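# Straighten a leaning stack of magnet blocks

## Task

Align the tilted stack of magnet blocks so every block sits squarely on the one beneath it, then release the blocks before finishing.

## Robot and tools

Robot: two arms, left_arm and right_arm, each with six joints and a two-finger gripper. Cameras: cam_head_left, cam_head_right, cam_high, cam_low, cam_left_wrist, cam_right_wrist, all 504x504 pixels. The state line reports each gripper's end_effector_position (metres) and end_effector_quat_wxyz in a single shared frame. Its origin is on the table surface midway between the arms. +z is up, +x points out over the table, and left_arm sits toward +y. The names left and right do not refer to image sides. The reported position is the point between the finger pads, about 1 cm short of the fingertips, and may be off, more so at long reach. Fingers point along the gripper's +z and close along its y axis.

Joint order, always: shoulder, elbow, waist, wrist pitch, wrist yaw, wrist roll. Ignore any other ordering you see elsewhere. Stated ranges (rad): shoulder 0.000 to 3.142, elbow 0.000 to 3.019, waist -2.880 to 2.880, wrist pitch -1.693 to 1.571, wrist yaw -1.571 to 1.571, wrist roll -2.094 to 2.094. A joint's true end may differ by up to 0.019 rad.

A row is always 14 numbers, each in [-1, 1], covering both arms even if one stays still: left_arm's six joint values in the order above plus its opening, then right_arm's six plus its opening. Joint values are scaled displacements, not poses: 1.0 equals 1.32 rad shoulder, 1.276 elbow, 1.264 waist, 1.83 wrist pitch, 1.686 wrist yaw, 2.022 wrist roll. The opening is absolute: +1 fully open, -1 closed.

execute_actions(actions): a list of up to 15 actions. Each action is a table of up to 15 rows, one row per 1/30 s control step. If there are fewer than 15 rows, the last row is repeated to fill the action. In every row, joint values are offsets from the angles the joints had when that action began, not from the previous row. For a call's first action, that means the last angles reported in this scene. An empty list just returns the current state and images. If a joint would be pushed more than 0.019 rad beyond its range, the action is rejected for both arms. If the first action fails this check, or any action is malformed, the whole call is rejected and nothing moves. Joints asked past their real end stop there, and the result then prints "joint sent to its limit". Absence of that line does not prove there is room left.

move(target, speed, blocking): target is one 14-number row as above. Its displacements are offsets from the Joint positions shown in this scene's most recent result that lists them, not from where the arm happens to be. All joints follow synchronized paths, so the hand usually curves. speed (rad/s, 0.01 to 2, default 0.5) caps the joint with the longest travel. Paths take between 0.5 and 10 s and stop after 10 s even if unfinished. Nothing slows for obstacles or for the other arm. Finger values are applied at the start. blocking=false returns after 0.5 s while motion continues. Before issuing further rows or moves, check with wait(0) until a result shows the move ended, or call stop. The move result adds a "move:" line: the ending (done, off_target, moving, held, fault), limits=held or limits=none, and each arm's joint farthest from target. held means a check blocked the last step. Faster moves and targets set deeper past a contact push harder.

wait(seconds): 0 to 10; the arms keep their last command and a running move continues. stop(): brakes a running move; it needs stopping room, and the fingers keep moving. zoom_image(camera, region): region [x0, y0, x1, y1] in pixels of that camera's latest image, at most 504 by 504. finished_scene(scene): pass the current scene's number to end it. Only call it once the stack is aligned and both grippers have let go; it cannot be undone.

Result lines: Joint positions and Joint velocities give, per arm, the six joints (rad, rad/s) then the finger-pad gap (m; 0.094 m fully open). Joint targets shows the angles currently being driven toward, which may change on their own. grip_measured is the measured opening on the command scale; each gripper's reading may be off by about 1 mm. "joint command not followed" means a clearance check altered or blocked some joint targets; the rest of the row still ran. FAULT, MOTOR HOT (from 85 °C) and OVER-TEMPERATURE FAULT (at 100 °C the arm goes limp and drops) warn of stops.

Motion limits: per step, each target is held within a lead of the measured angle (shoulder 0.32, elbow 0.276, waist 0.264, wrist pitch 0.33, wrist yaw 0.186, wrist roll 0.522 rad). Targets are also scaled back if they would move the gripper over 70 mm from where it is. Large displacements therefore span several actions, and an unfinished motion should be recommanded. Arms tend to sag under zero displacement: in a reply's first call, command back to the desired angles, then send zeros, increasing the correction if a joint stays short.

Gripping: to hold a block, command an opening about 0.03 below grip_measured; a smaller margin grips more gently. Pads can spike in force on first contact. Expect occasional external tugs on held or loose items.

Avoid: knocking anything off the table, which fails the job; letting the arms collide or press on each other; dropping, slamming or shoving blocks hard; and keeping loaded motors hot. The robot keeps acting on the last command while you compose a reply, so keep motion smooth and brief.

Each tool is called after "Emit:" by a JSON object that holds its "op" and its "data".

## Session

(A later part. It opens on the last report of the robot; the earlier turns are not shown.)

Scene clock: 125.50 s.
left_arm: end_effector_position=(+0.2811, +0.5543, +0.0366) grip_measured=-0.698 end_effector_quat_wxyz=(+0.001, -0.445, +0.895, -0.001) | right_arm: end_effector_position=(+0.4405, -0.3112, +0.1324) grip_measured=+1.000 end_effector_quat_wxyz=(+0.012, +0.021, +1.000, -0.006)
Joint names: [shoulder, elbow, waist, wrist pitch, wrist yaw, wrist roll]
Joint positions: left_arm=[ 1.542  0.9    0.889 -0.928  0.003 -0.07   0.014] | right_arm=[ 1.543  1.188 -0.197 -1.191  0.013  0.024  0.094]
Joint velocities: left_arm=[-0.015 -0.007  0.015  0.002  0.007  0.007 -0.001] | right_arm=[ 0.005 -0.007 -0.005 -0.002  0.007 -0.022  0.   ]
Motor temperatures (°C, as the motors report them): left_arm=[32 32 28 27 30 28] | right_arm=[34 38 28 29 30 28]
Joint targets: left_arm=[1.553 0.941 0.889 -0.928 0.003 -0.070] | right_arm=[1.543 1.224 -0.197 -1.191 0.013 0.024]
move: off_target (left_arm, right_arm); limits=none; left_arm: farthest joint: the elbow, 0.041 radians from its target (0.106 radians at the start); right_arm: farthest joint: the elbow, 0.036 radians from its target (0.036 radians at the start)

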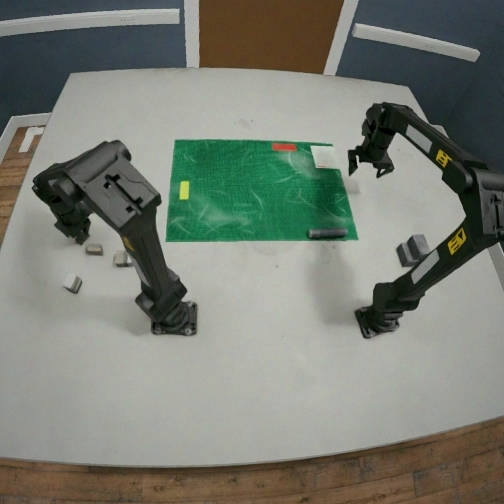

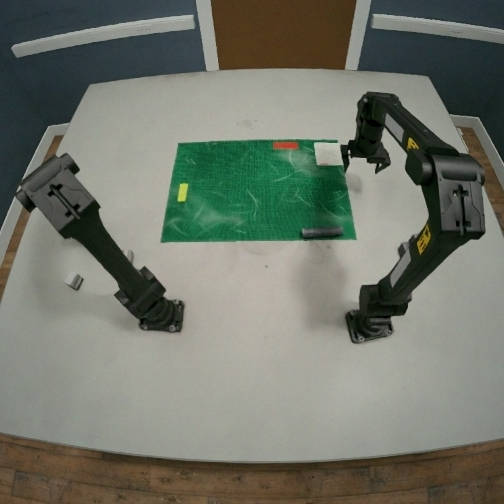

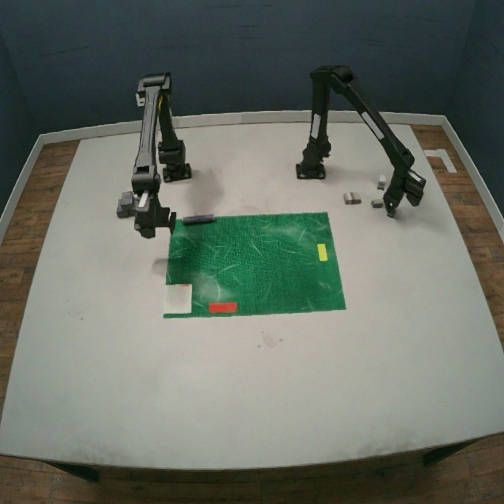

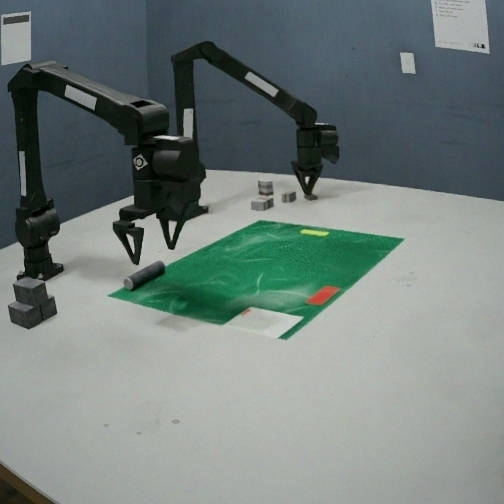

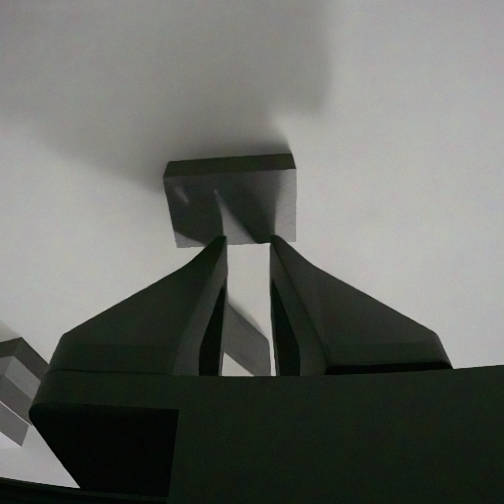

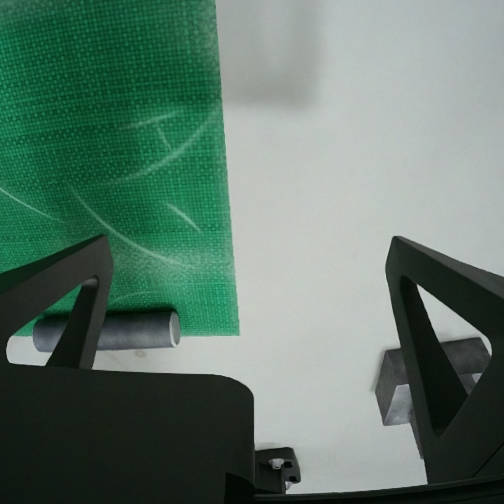

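Emit:
{"op": "execute_actions", "data": {"actions": [[[0,0.03,0.016,0,0,-0.03,0.25,0,0.028,0,0,0,0,1]],[[0.025,0.033,0,0.018,0,0,0.25,0,0.028,0,0,0,0,1]],[[0.03,0.033,0,0.022,0,0,0.25,0,0.028,0,0,0,0,1]]]}}

Scene clock: 128.07 s.
left_arm: end_effector_position=(+0.2830, +0.5644, +0.0201) grip_measured=+0.248 end_effector_quat_wxyz=(-0.000, -0.471, +0.882, -0.002) | right_arm: end_effector_position=(+0.4405, -0.3112, +0.1324) grip_measured=+1.000 end_effector_quat_wxyz=(+0.012, +0.021, +1.000, -0.006)
Joint names: [shoulder, elbow, waist, wrist pitch, wrist yaw, wrist roll]
Joint positions: left_arm=[ 1.594  0.91   0.902 -0.889  0.003 -0.115  0.059] | right_arm=[ 1.543  1.188 -0.197 -1.191  0.013  0.024  0.094]
Joint velocities: left_arm=[-0.005 -0.002 -0.005 -0.012 -0.051 -0.007 -0.   ] | right_arm=[-0.015 -0.007  0.005 -0.007 -0.037  0.007  0.   ]
Motor temperatures (°C, as the motors report them): left_arm=[32 32 28 27 30 28] | right_arm=[34 38 28 29 30 28]
Joint targets: left_arm=[1.607 0.944 0.902 -0.873 0.004 -0.115] | right_arm=[1.543 1.224 -0.197 -1.191 0.013 0.024]

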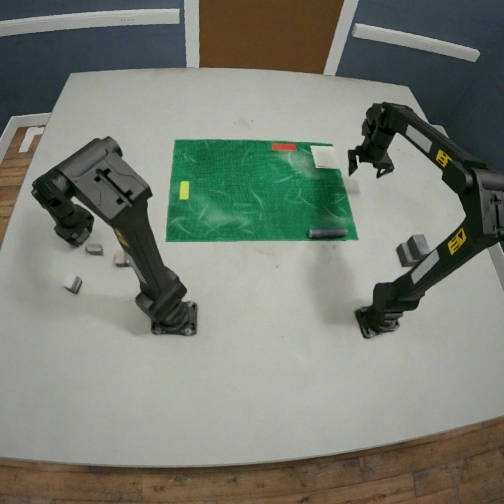

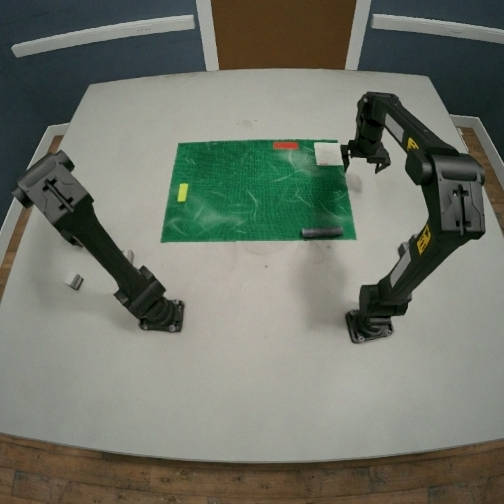

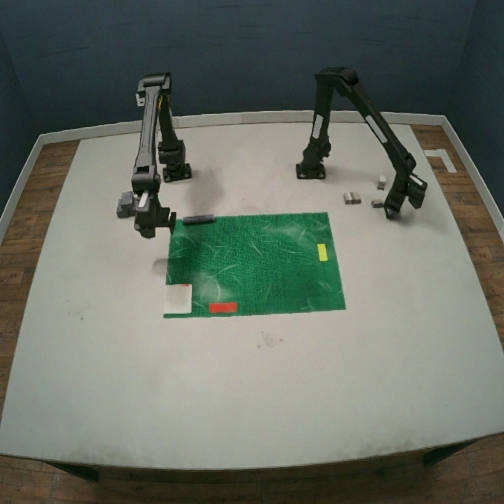

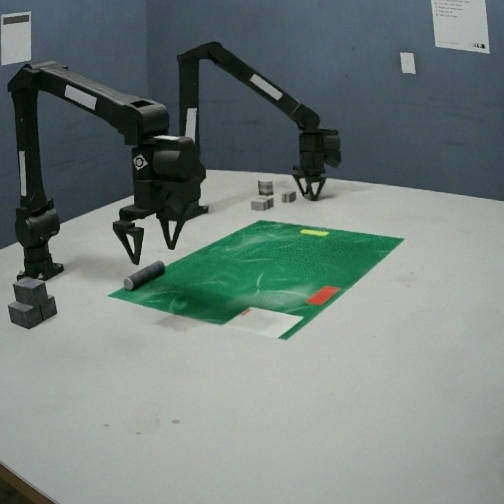

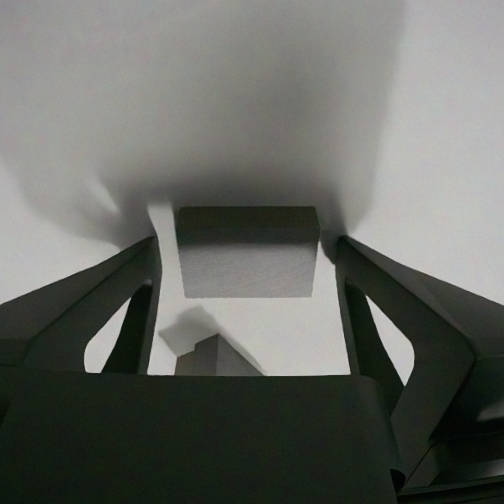

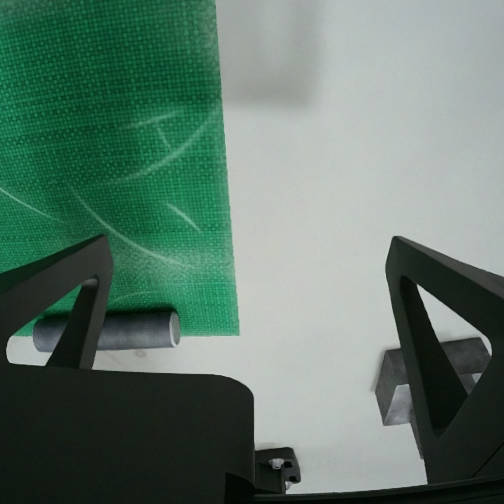

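Emit:
{"op": "execute_actions", "data": {"actions": [[[0,0.028,0,0,0,0,-0.22,0,0.028,0,0,0,0,1]]]}}

Emit:
{"op": "move", "data": {"target": [-0.245,0.028,0,-0.185,0,0.068,-0.22,0,0.028,0,0,0,0,1], "speed": 0.5}}

Emit:
{"op": "move", "data": {"target": [0,-0.095,0.322,0.075,0,0,-0.22,0,0.028,0,0,0,0,1], "speed": 0.5}}

Scene clock: 130.00 s.
left_arm: end_effector_position=(+0.2830, +0.5644, +0.0201) grip_measured=-0.154 end_effector_quat_wxyz=(-0.000, -0.471, +0.882, -0.002) | right_arm: end_effector_position=(+0.4405, -0.3112, +0.1324) grip_measured=+1.000 end_effector_quat_wxyz=(+0.012, +0.021, +1.000, -0.006)
Joint names: [shoulder, elbow, waist, wrist pitch, wrist yaw, wrist roll]
Joint positions: left_arm=[ 1.594  0.91   0.902 -0.889  0.003 -0.115  0.04 ] | right_arm=[ 1.543  1.188 -0.197 -1.191  0.013  0.024  0.094]
Joint velocities: left_arm=[-0.005 -0.002  0.015 -0.002  0.095 -0.007 -0.   ] | right_arm=[ 0.005  0.002 -0.005 -0.002  0.007  0.066  0.   ]
Motor temperatures (°C, as the motors report them): left_arm=[32 32 28 27 30 28] | right_arm=[34 38 28 29 30 28]
Joint targets: left_arm=[1.594 0.946 0.902 -0.889 0.004 -0.115] | right_arm=[1.543 1.224 -0.197 -1.191 0.013 0.024]

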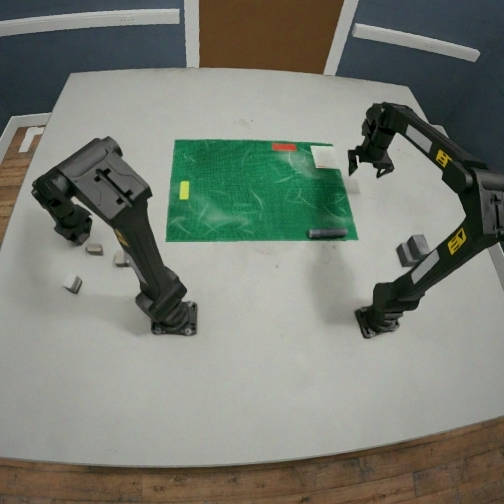

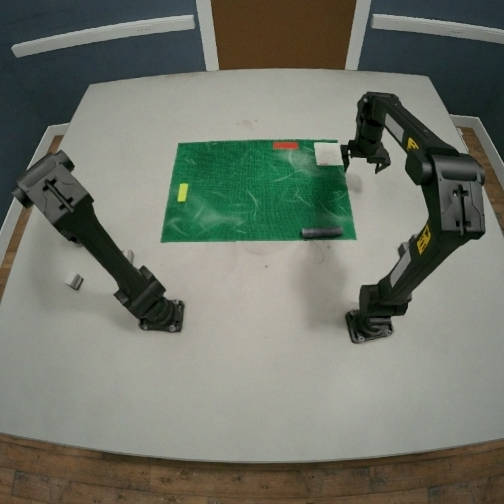

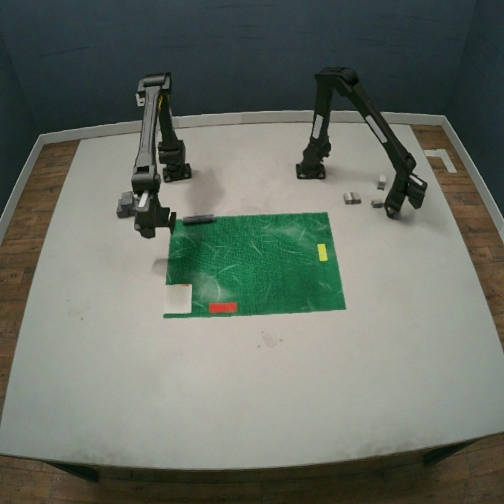

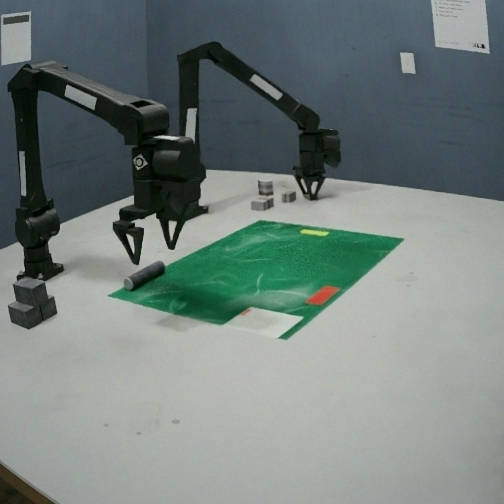

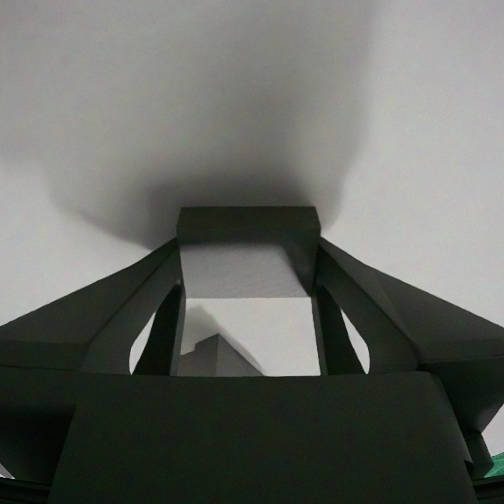

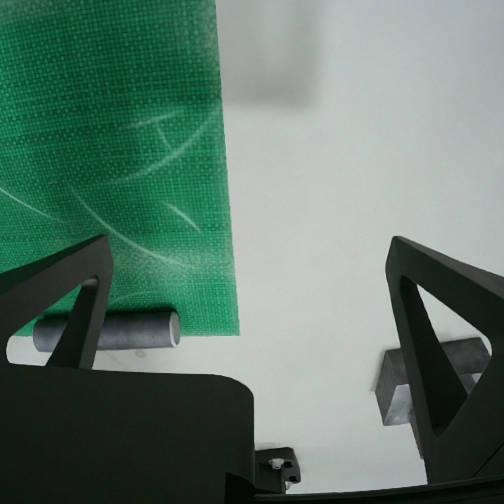

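Scene clock: 131.33 s.
left_arm: end_effector_position=(+0.2428, +0.5172, +0.1304) grip_measured=-0.154 end_effector_quat_wxyz=(-0.001, -0.416, +0.909, -0.003) | right_arm: end_effector_position=(+0.4405, -0.3112, +0.1324) grip_measured=+1.000 end_effector_quat_wxyz=(+0.012, +0.021, +1.000, -0.006)
Joint names: [shoulder, elbow, waist, wrist pitch, wrist yaw, wrist roll]
Joint positions: left_arm=[ 1.275  0.91   0.902 -1.211  0.003  0.008  0.04 ] | right_arm=[ 1.543  1.188 -0.197 -1.191  0.013  0.024  0.094]
Joint velocities: left_arm=[-0.005 -0.007 -0.005 -0.007  0.037 -0.007  0.   ] | right_arm=[-0.015 -0.007 -0.005 -0.007  0.007  0.066  0.   ]
Motor temperatures (°C, as the motors report them): left_arm=[32 32 28 27 30 28] | right_arm=[34 38 28 29 30 28]
Joint targets: left_arm=[1.271 0.946 0.902 -1.227 0.003 0.022] | right_arm=[1.543 1.224 -0.197 -1.191 0.013 0.024]
move: off_target (left_arm, right_arm); limits=none; left_arm: farthest joint: the elbow, 0.036 radians from its target (0.036 radians at the start); right_arm: farthest joint: the elbow, 0.036 radians from its target (0.036 radians at the start)

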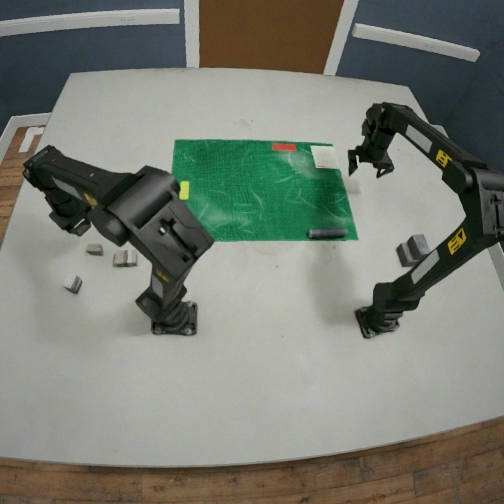

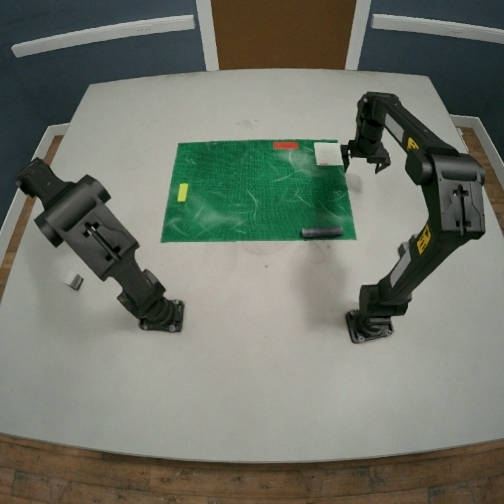

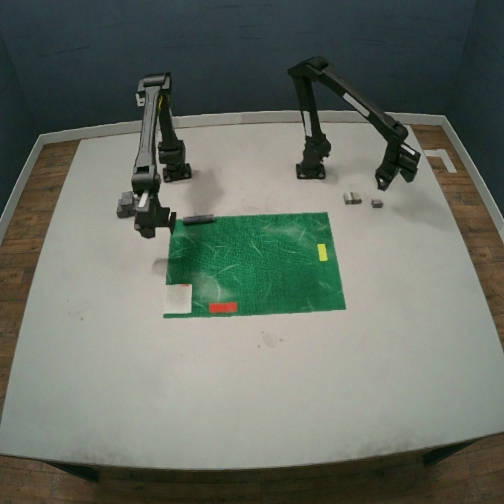

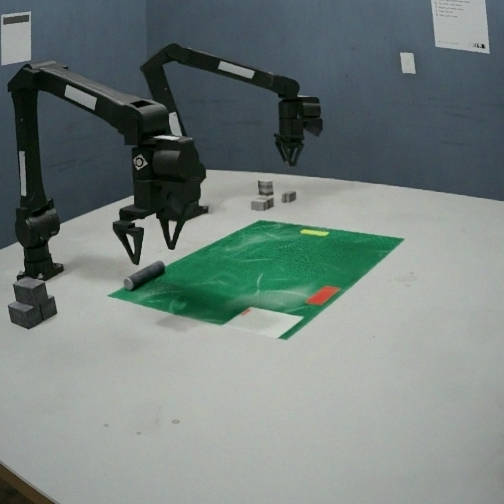

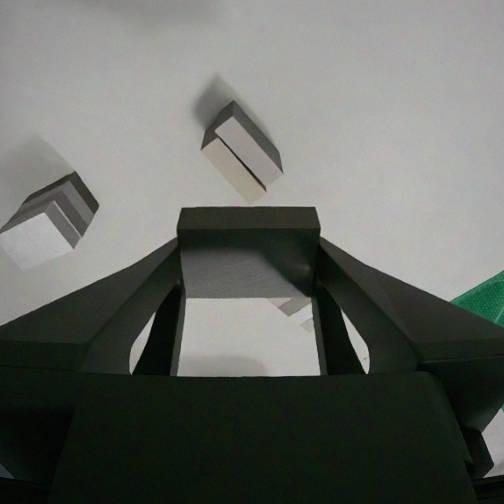

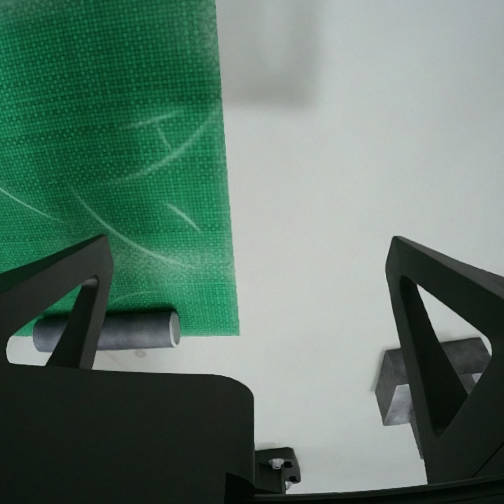

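Scene clock: 132.60 s.
left_arm: end_effector_position=(+0.1180, +0.5617, +0.0867) grip_measured=-0.154 end_effector_quat_wxyz=(-0.003, -0.593, +0.805, -0.005) | right_arm: end_effector_position=(+0.4405, -0.3112, +0.1324) grip_measured=+1.000 end_effector_quat_wxyz=(+0.012, +0.021, +1.000, -0.006)
Joint names: [shoulder, elbow, waist, wrist pitch, wrist yaw, wrist roll]
Joint positions: left_arm=[ 1.275  0.784  1.313 -1.091  0.003  0.008  0.04 ] | right_arm=[ 1.543  1.188 -0.197 -1.191  0.013  0.024  0.094]
Joint velocities: left_arm=[-0.005 -0.007  0.005 -0.017 -0.095 -0.081  0.   ] | right_arm=[-0.015  0.007 -0.005 -0.007 -0.066 -0.081  0.   ]
Motor temperatures (°C, as the motors report them): left_arm=[32 32 28 27 30 28] | right_arm=[34 38 28 29 30 28]
Joint targets: left_arm=[1.275 0.789 1.309 -1.073 0.003 0.008] | right_arm=[1.543 1.224 -0.197 -1.191 0.013 0.024]
move: off_target (right_arm); limits=none; left_arm: farthest joint: the wrist pitch, 0.018 radians from its target (0.137 radians at the start); right_arm: farthest joint: the elbow, 0.036 radians from its target (0.036 radians at the start)

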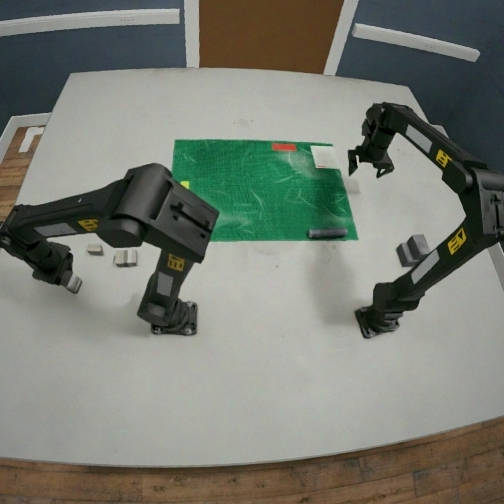

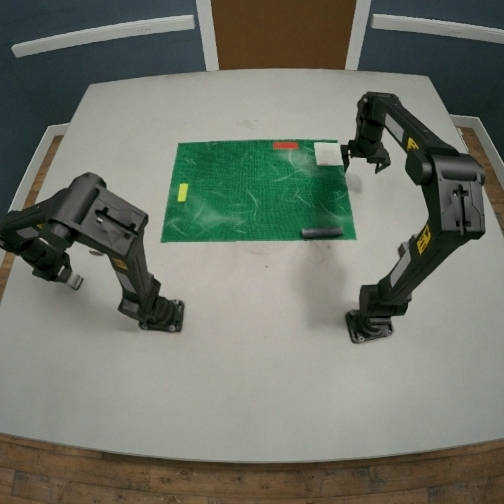

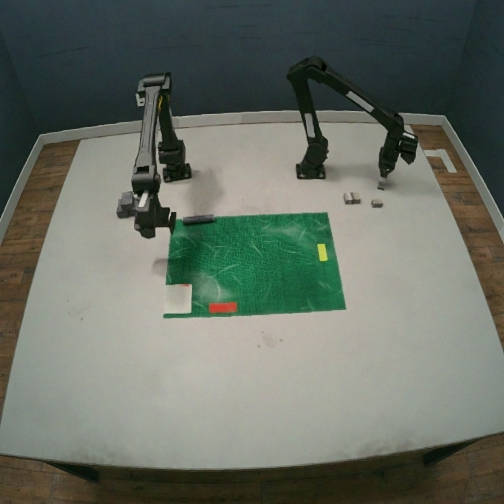

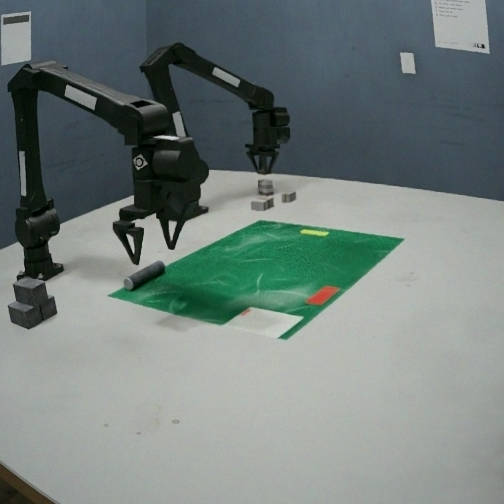

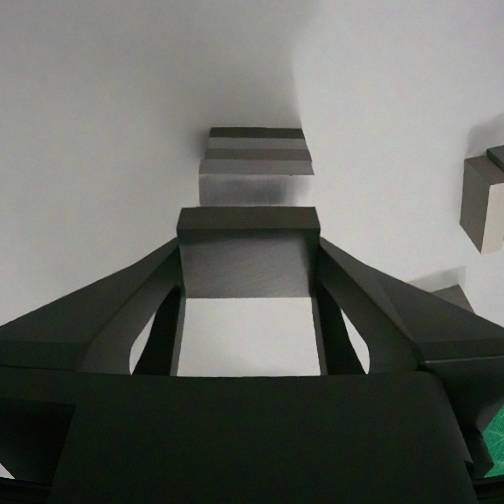

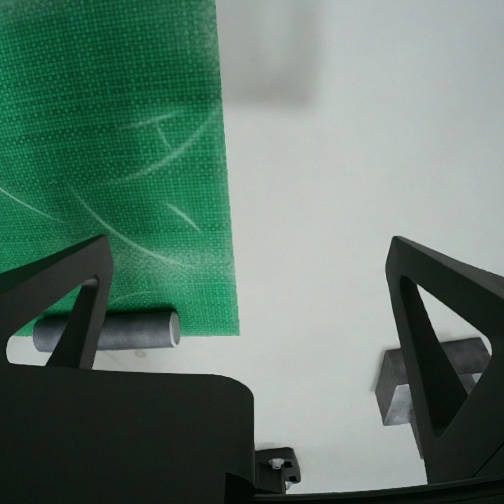

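Emit:
{"op": "move", "data": {"target": [0.027,-0.022,-0.016,0.044,0,0,-0.22,0,0.028,0,0,0,0,1], "speed": 0.1}}

Scene clock: 144.33 s.
left_arm: end_effector_position=(+0.1214, +0.5609, +0.0680) grip_measured=-0.154 end_effector_quat_wxyz=(-0.002, -0.588, +0.809, -0.004) | right_arm: end_effector_position=(+0.4405, -0.3112, +0.1324) grip_measured=+1.000 end_effector_quat_wxyz=(+0.012, +0.021, +1.000, -0.006)
Joint names: [shoulder, elbow, waist, wrist pitch, wrist yaw, wrist roll]
Joint positions: left_arm=[ 1.303  0.753  1.301 -1.029  0.003  0.008  0.04 ] | right_arm=[ 1.543  1.188 -0.197 -1.191  0.013  0.024  0.094]
Joint velocities: left_arm=[ 0.005  0.012 -0.015  0.002  0.066 -0.022  0.001] | right_arm=[-0.005 -0.002  0.005 -0.007 -0.037 -0.081  0.   ]
Motor temperatures (°C, as the motors report them): left_arm=[32 32 28 27 30 28] | right_arm=[34 39 28 29 30 28]
Joint targets: left_arm=[1.310 0.756 1.293 -1.011 0.003 0.008] | right_arm=[1.543 1.224 -0.197 -1.191 0.013 0.024]
move: off_target (right_arm); limits=none; left_arm: farthest joint: the wrist pitch, 0.018 radians from its target (0.081 radians at the start); right_arm: farthest joint: the elbow, 0.036 radians from its target (0.036 radians at the start)

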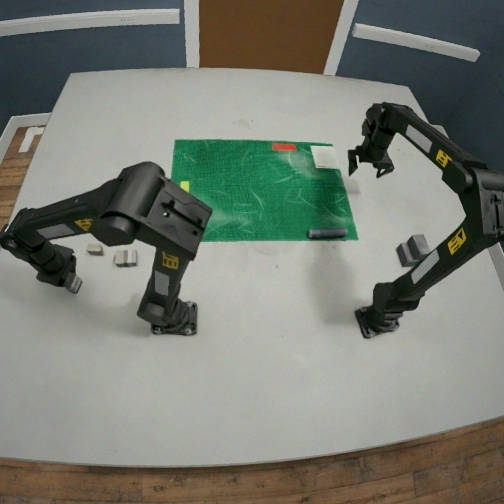

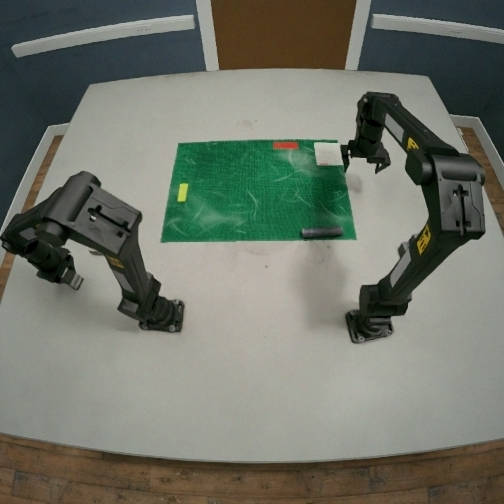

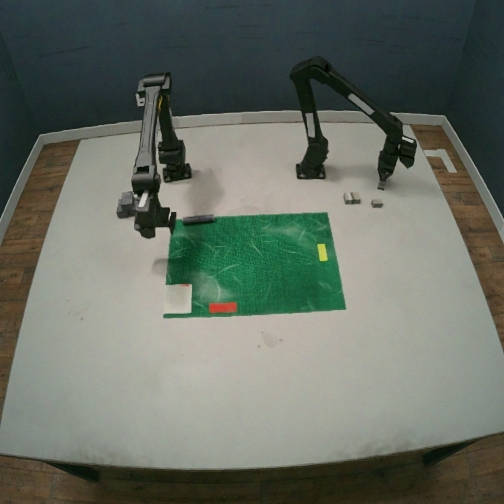

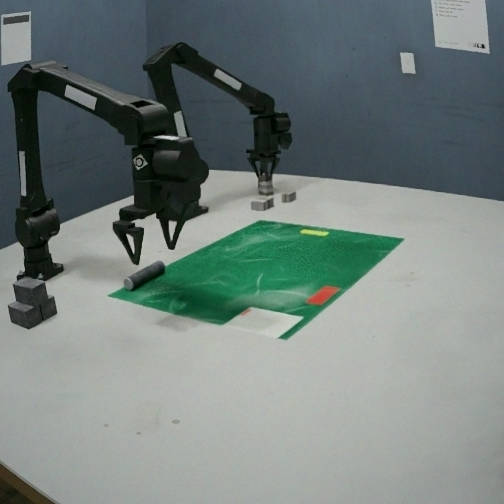

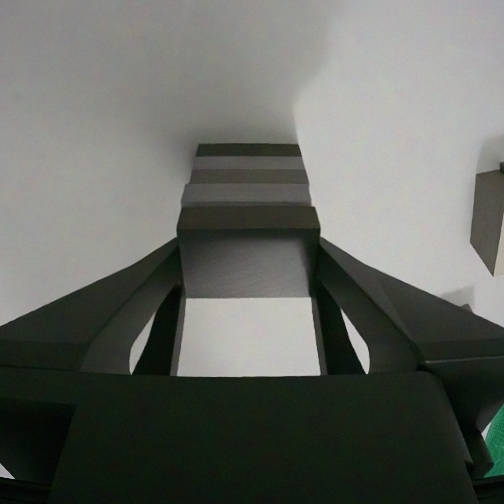

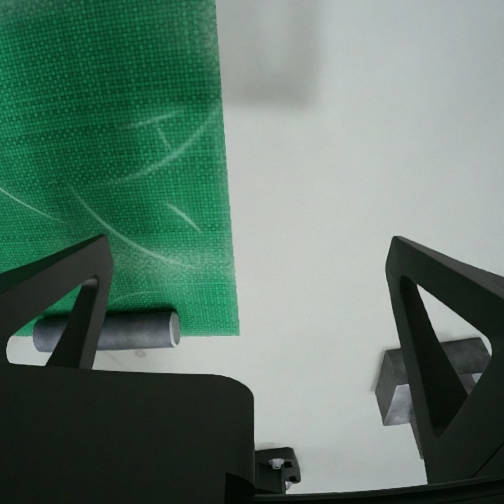

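Emit:
{"op": "execute_actions", "data": {"actions": [[[0,0.01,0,0,0,0,0.2,0,0.028,0,0,0,0,1]],[[-0.04,0.07,0,-0.048,0,0,0.2,0,0.028,0,0,0,0,1]]]}}

Emit:
{"op": "move", "data": {"target": [0.02,0.03,-0.33,0.02,0,0.4,0.2,0,0.028,0,0,0,0,1], "speed": 0.9}}

Scene clock: 147.67 s.
left_arm: end_effector_position=(+0.1236, +0.5679, +0.1000) grip_measured=+0.198 end_effector_quat_wxyz=(+0.010, -0.588, +0.809, +0.005) | right_arm: end_effector_position=(+0.4405, -0.3112, +0.1324) grip_measured=+1.000 end_effector_quat_wxyz=(+0.012, +0.021, +1.000, -0.006)
Joint names: [shoulder, elbow, waist, wrist pitch, wrist yaw, wrist roll]
Joint positions: left_arm=[ 1.254  0.805  1.301 -1.1    0.003  0.008  0.056] | right_arm=[ 1.543  1.188 -0.197 -1.191  0.013  0.024  0.094]
Joint velocities: left_arm=[-0.005 -0.002 -0.015  0.002 -0.051 -0.007  0.   ] | right_arm=[ 0.005  0.012 -0.005 -0.002  0.051 -0.037  0.   ]
Motor temperatures (°C, as the motors report them): left_arm=[32 32 28 27 30 28] | right_arm=[34 39 28 29 30 28]
Joint targets: left_arm=[1.251 0.842 1.301 -1.116 0.003 0.008] | right_arm=[1.543 1.224 -0.197 -1.191 0.013 0.024]

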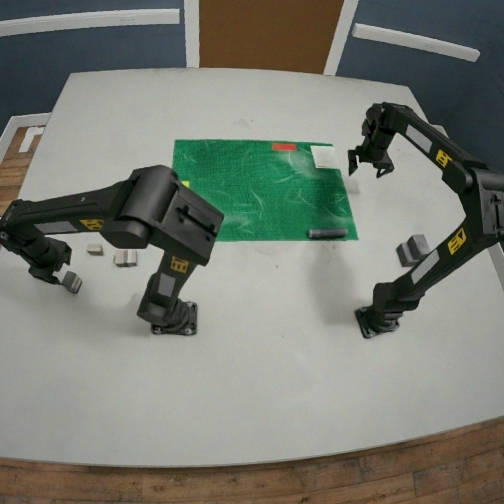

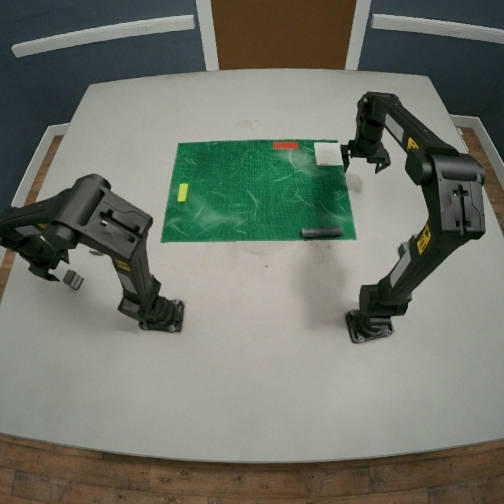

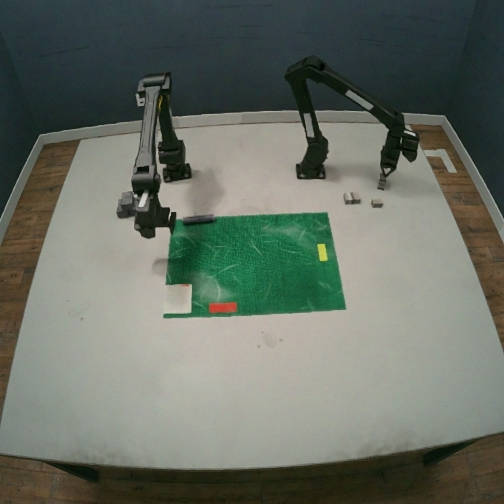

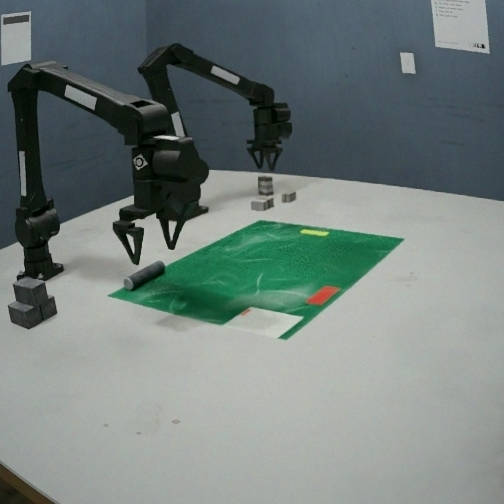

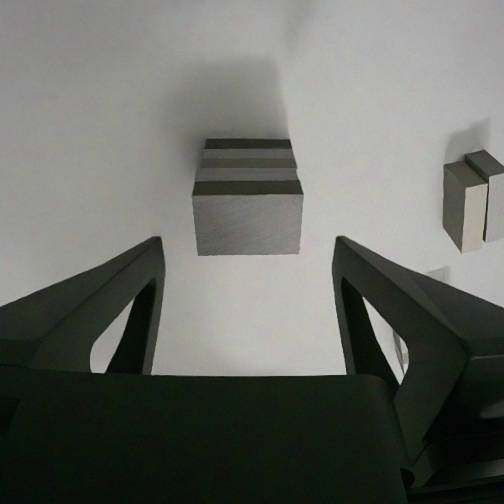

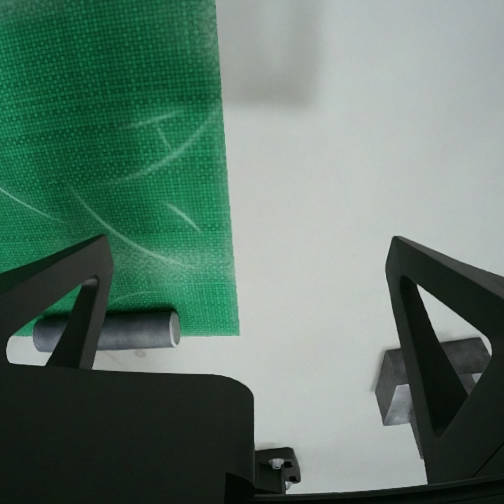

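Scene clock: 149.50 s.
left_arm: end_effector_position=(+0.2408, +0.5057, +0.0956) grip_measured=+0.198 end_effector_quat_wxyz=(+0.010, -0.023, +1.000, +0.008) | right_arm: end_effector_position=(+0.4405, -0.3112, +0.1324) grip_measured=+1.000 end_effector_quat_wxyz=(+0.012, +0.021, +1.000, -0.006)
Joint names: [shoulder, elbow, waist, wrist pitch, wrist yaw, wrist roll]
Joint positions: left_arm=[ 1.269  0.805  0.884 -1.082  0.003  0.803  0.056] | right_arm=[ 1.543  1.188 -0.197 -1.191  0.013  0.024  0.094]
Joint velocities: left_arm=[-0.015  0.002 -0.005 -0.017 -0.007  0.022 -0.001] | right_arm=[-0.005  0.002 -0.015  0.012 -0.037 -0.037  0.   ]
Motor temperatures (°C, as the motors report them): left_arm=[32 32 28 27 30 28] | right_arm=[34 39 28 29 30 28]
Joint targets: left_arm=[1.281 0.844 0.884 -1.063 0.003 0.817] | right_arm=[1.543 1.224 -0.197 -1.191 0.013 0.024]
move: off_target (left_arm, right_arm); limits=none; left_arm: farthest joint: the elbow, 0.038 radians from its target (0.038 radians at the start); right_arm: farthest joint: the elbow, 0.036 radians from its target (0.036 radians at the start)

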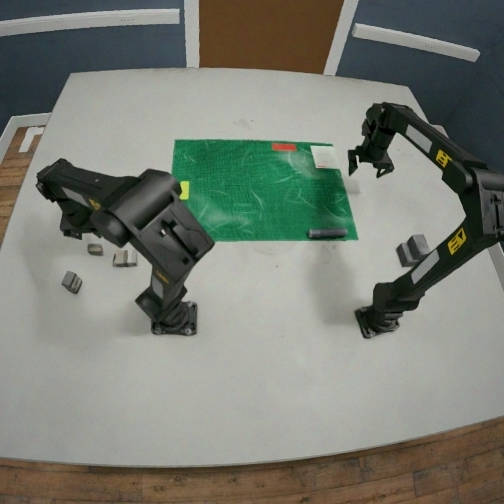

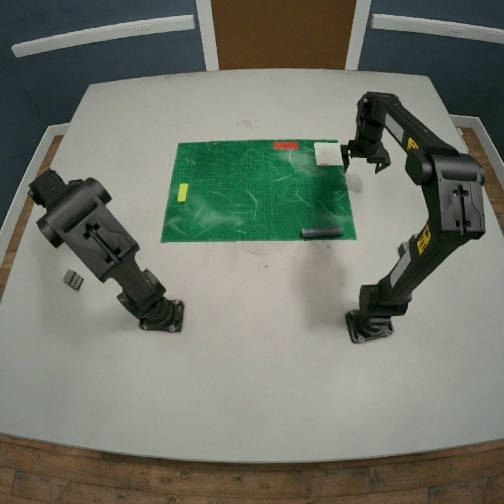

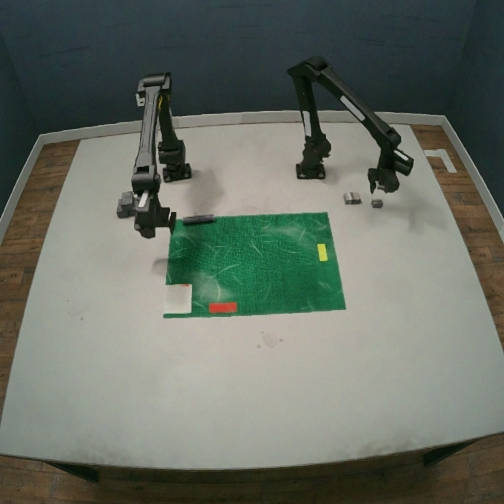

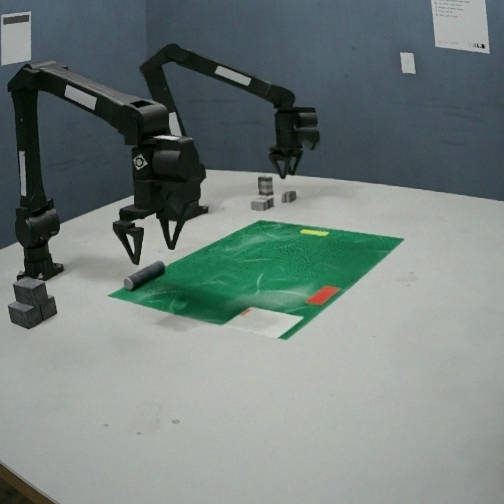

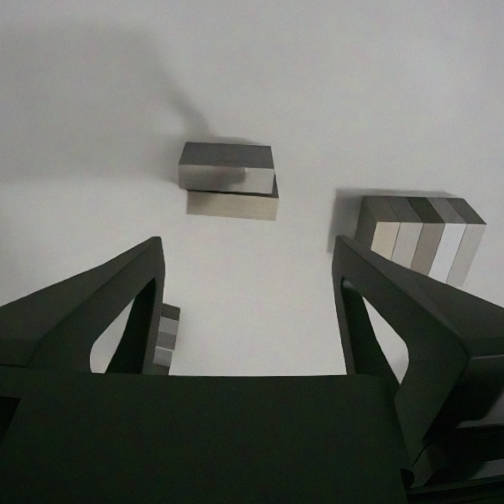

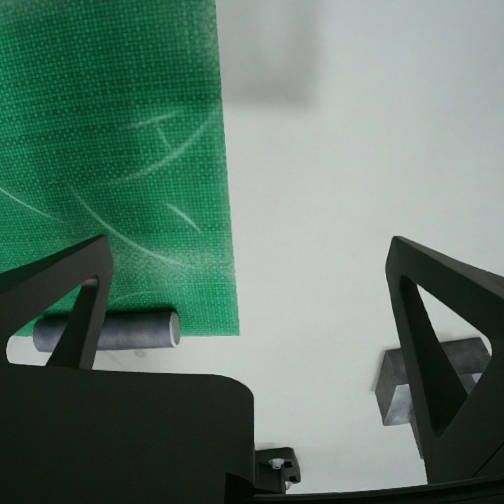

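Emit:
{"op": "move", "data": {"target": [0.105,-0.036,0.012,0.095,0,0.025,0.2,0,0.028,0,0,0,0,1], "speed": 0.3}}

Scene clock: 151.47 s.
left_arm: end_effector_position=(+0.2448, +0.5135, +0.0393) grip_measured=+0.198 end_effector_quat_wxyz=(+0.001, -0.008, +1.000, -0.002) | right_arm: end_effector_position=(+0.4405, -0.3112, +0.1324) grip_measured=+1.000 end_effector_quat_wxyz=(+0.012, +0.021, +1.000, -0.006)
Joint names: [shoulder, elbow, waist, wrist pitch, wrist yaw, wrist roll]
Joint positions: left_arm=[ 1.404  0.758  0.89  -0.926  0.003  0.839  0.056] | right_arm=[ 1.543  1.188 -0.197 -1.191  0.013  0.024  0.094]
Joint velocities: left_arm=[-0.005  0.012 -0.005 -0.007 -0.022 -0.007 -0.003] | right_arm=[-0.005 -0.007 -0.015 -0.007 -0.007 -0.007  0.   ]
Motor temperatures (°C, as the motors report them): left_arm=[32 32 28 27 30 28] | right_arm=[34 39 28 29 30 28]
Joint targets: left_arm=[1.408 0.759 0.899 -0.908 0.003 0.853] | right_arm=[1.543 1.224 -0.197 -1.191 0.013 0.024]
move: off_target (right_arm); limits=none; left_arm: farthest joint: the wrist pitch, 0.018 radians from its target (0.174 radians at the start); right_arm: farthest joint: the elbow, 0.036 radians from its target (0.036 radians at the start)

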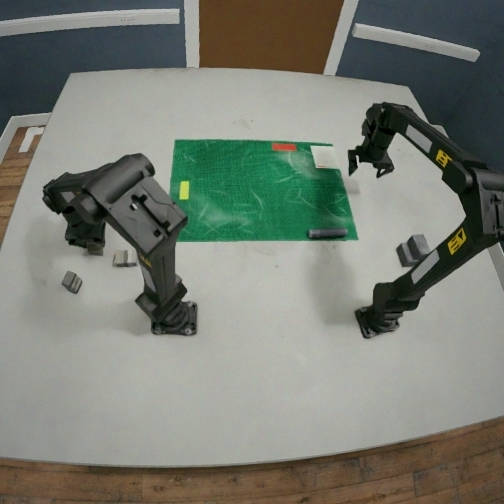

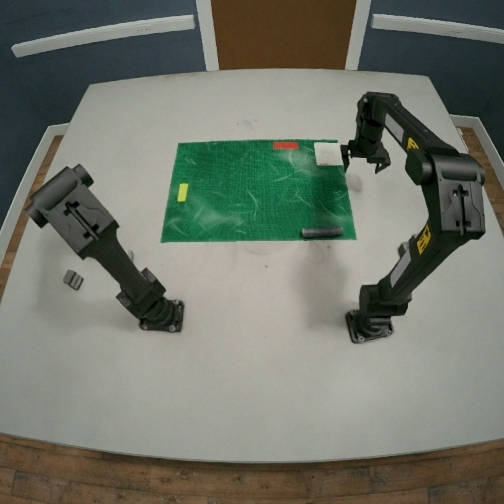

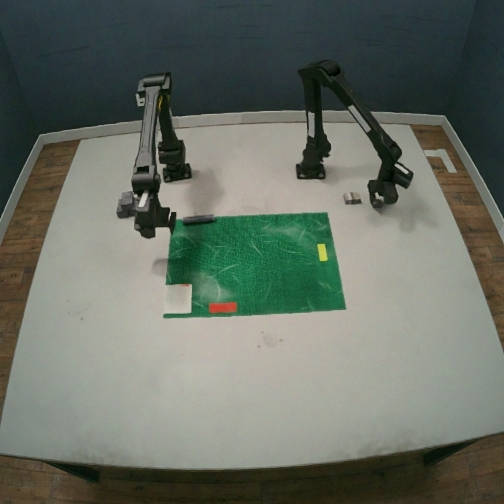

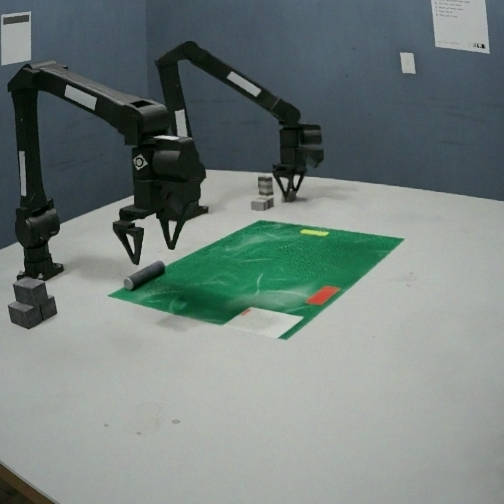

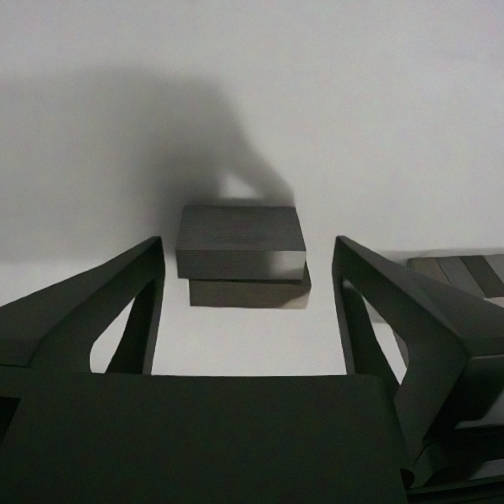

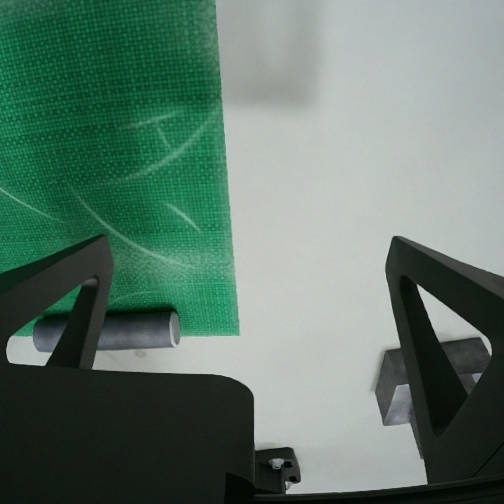

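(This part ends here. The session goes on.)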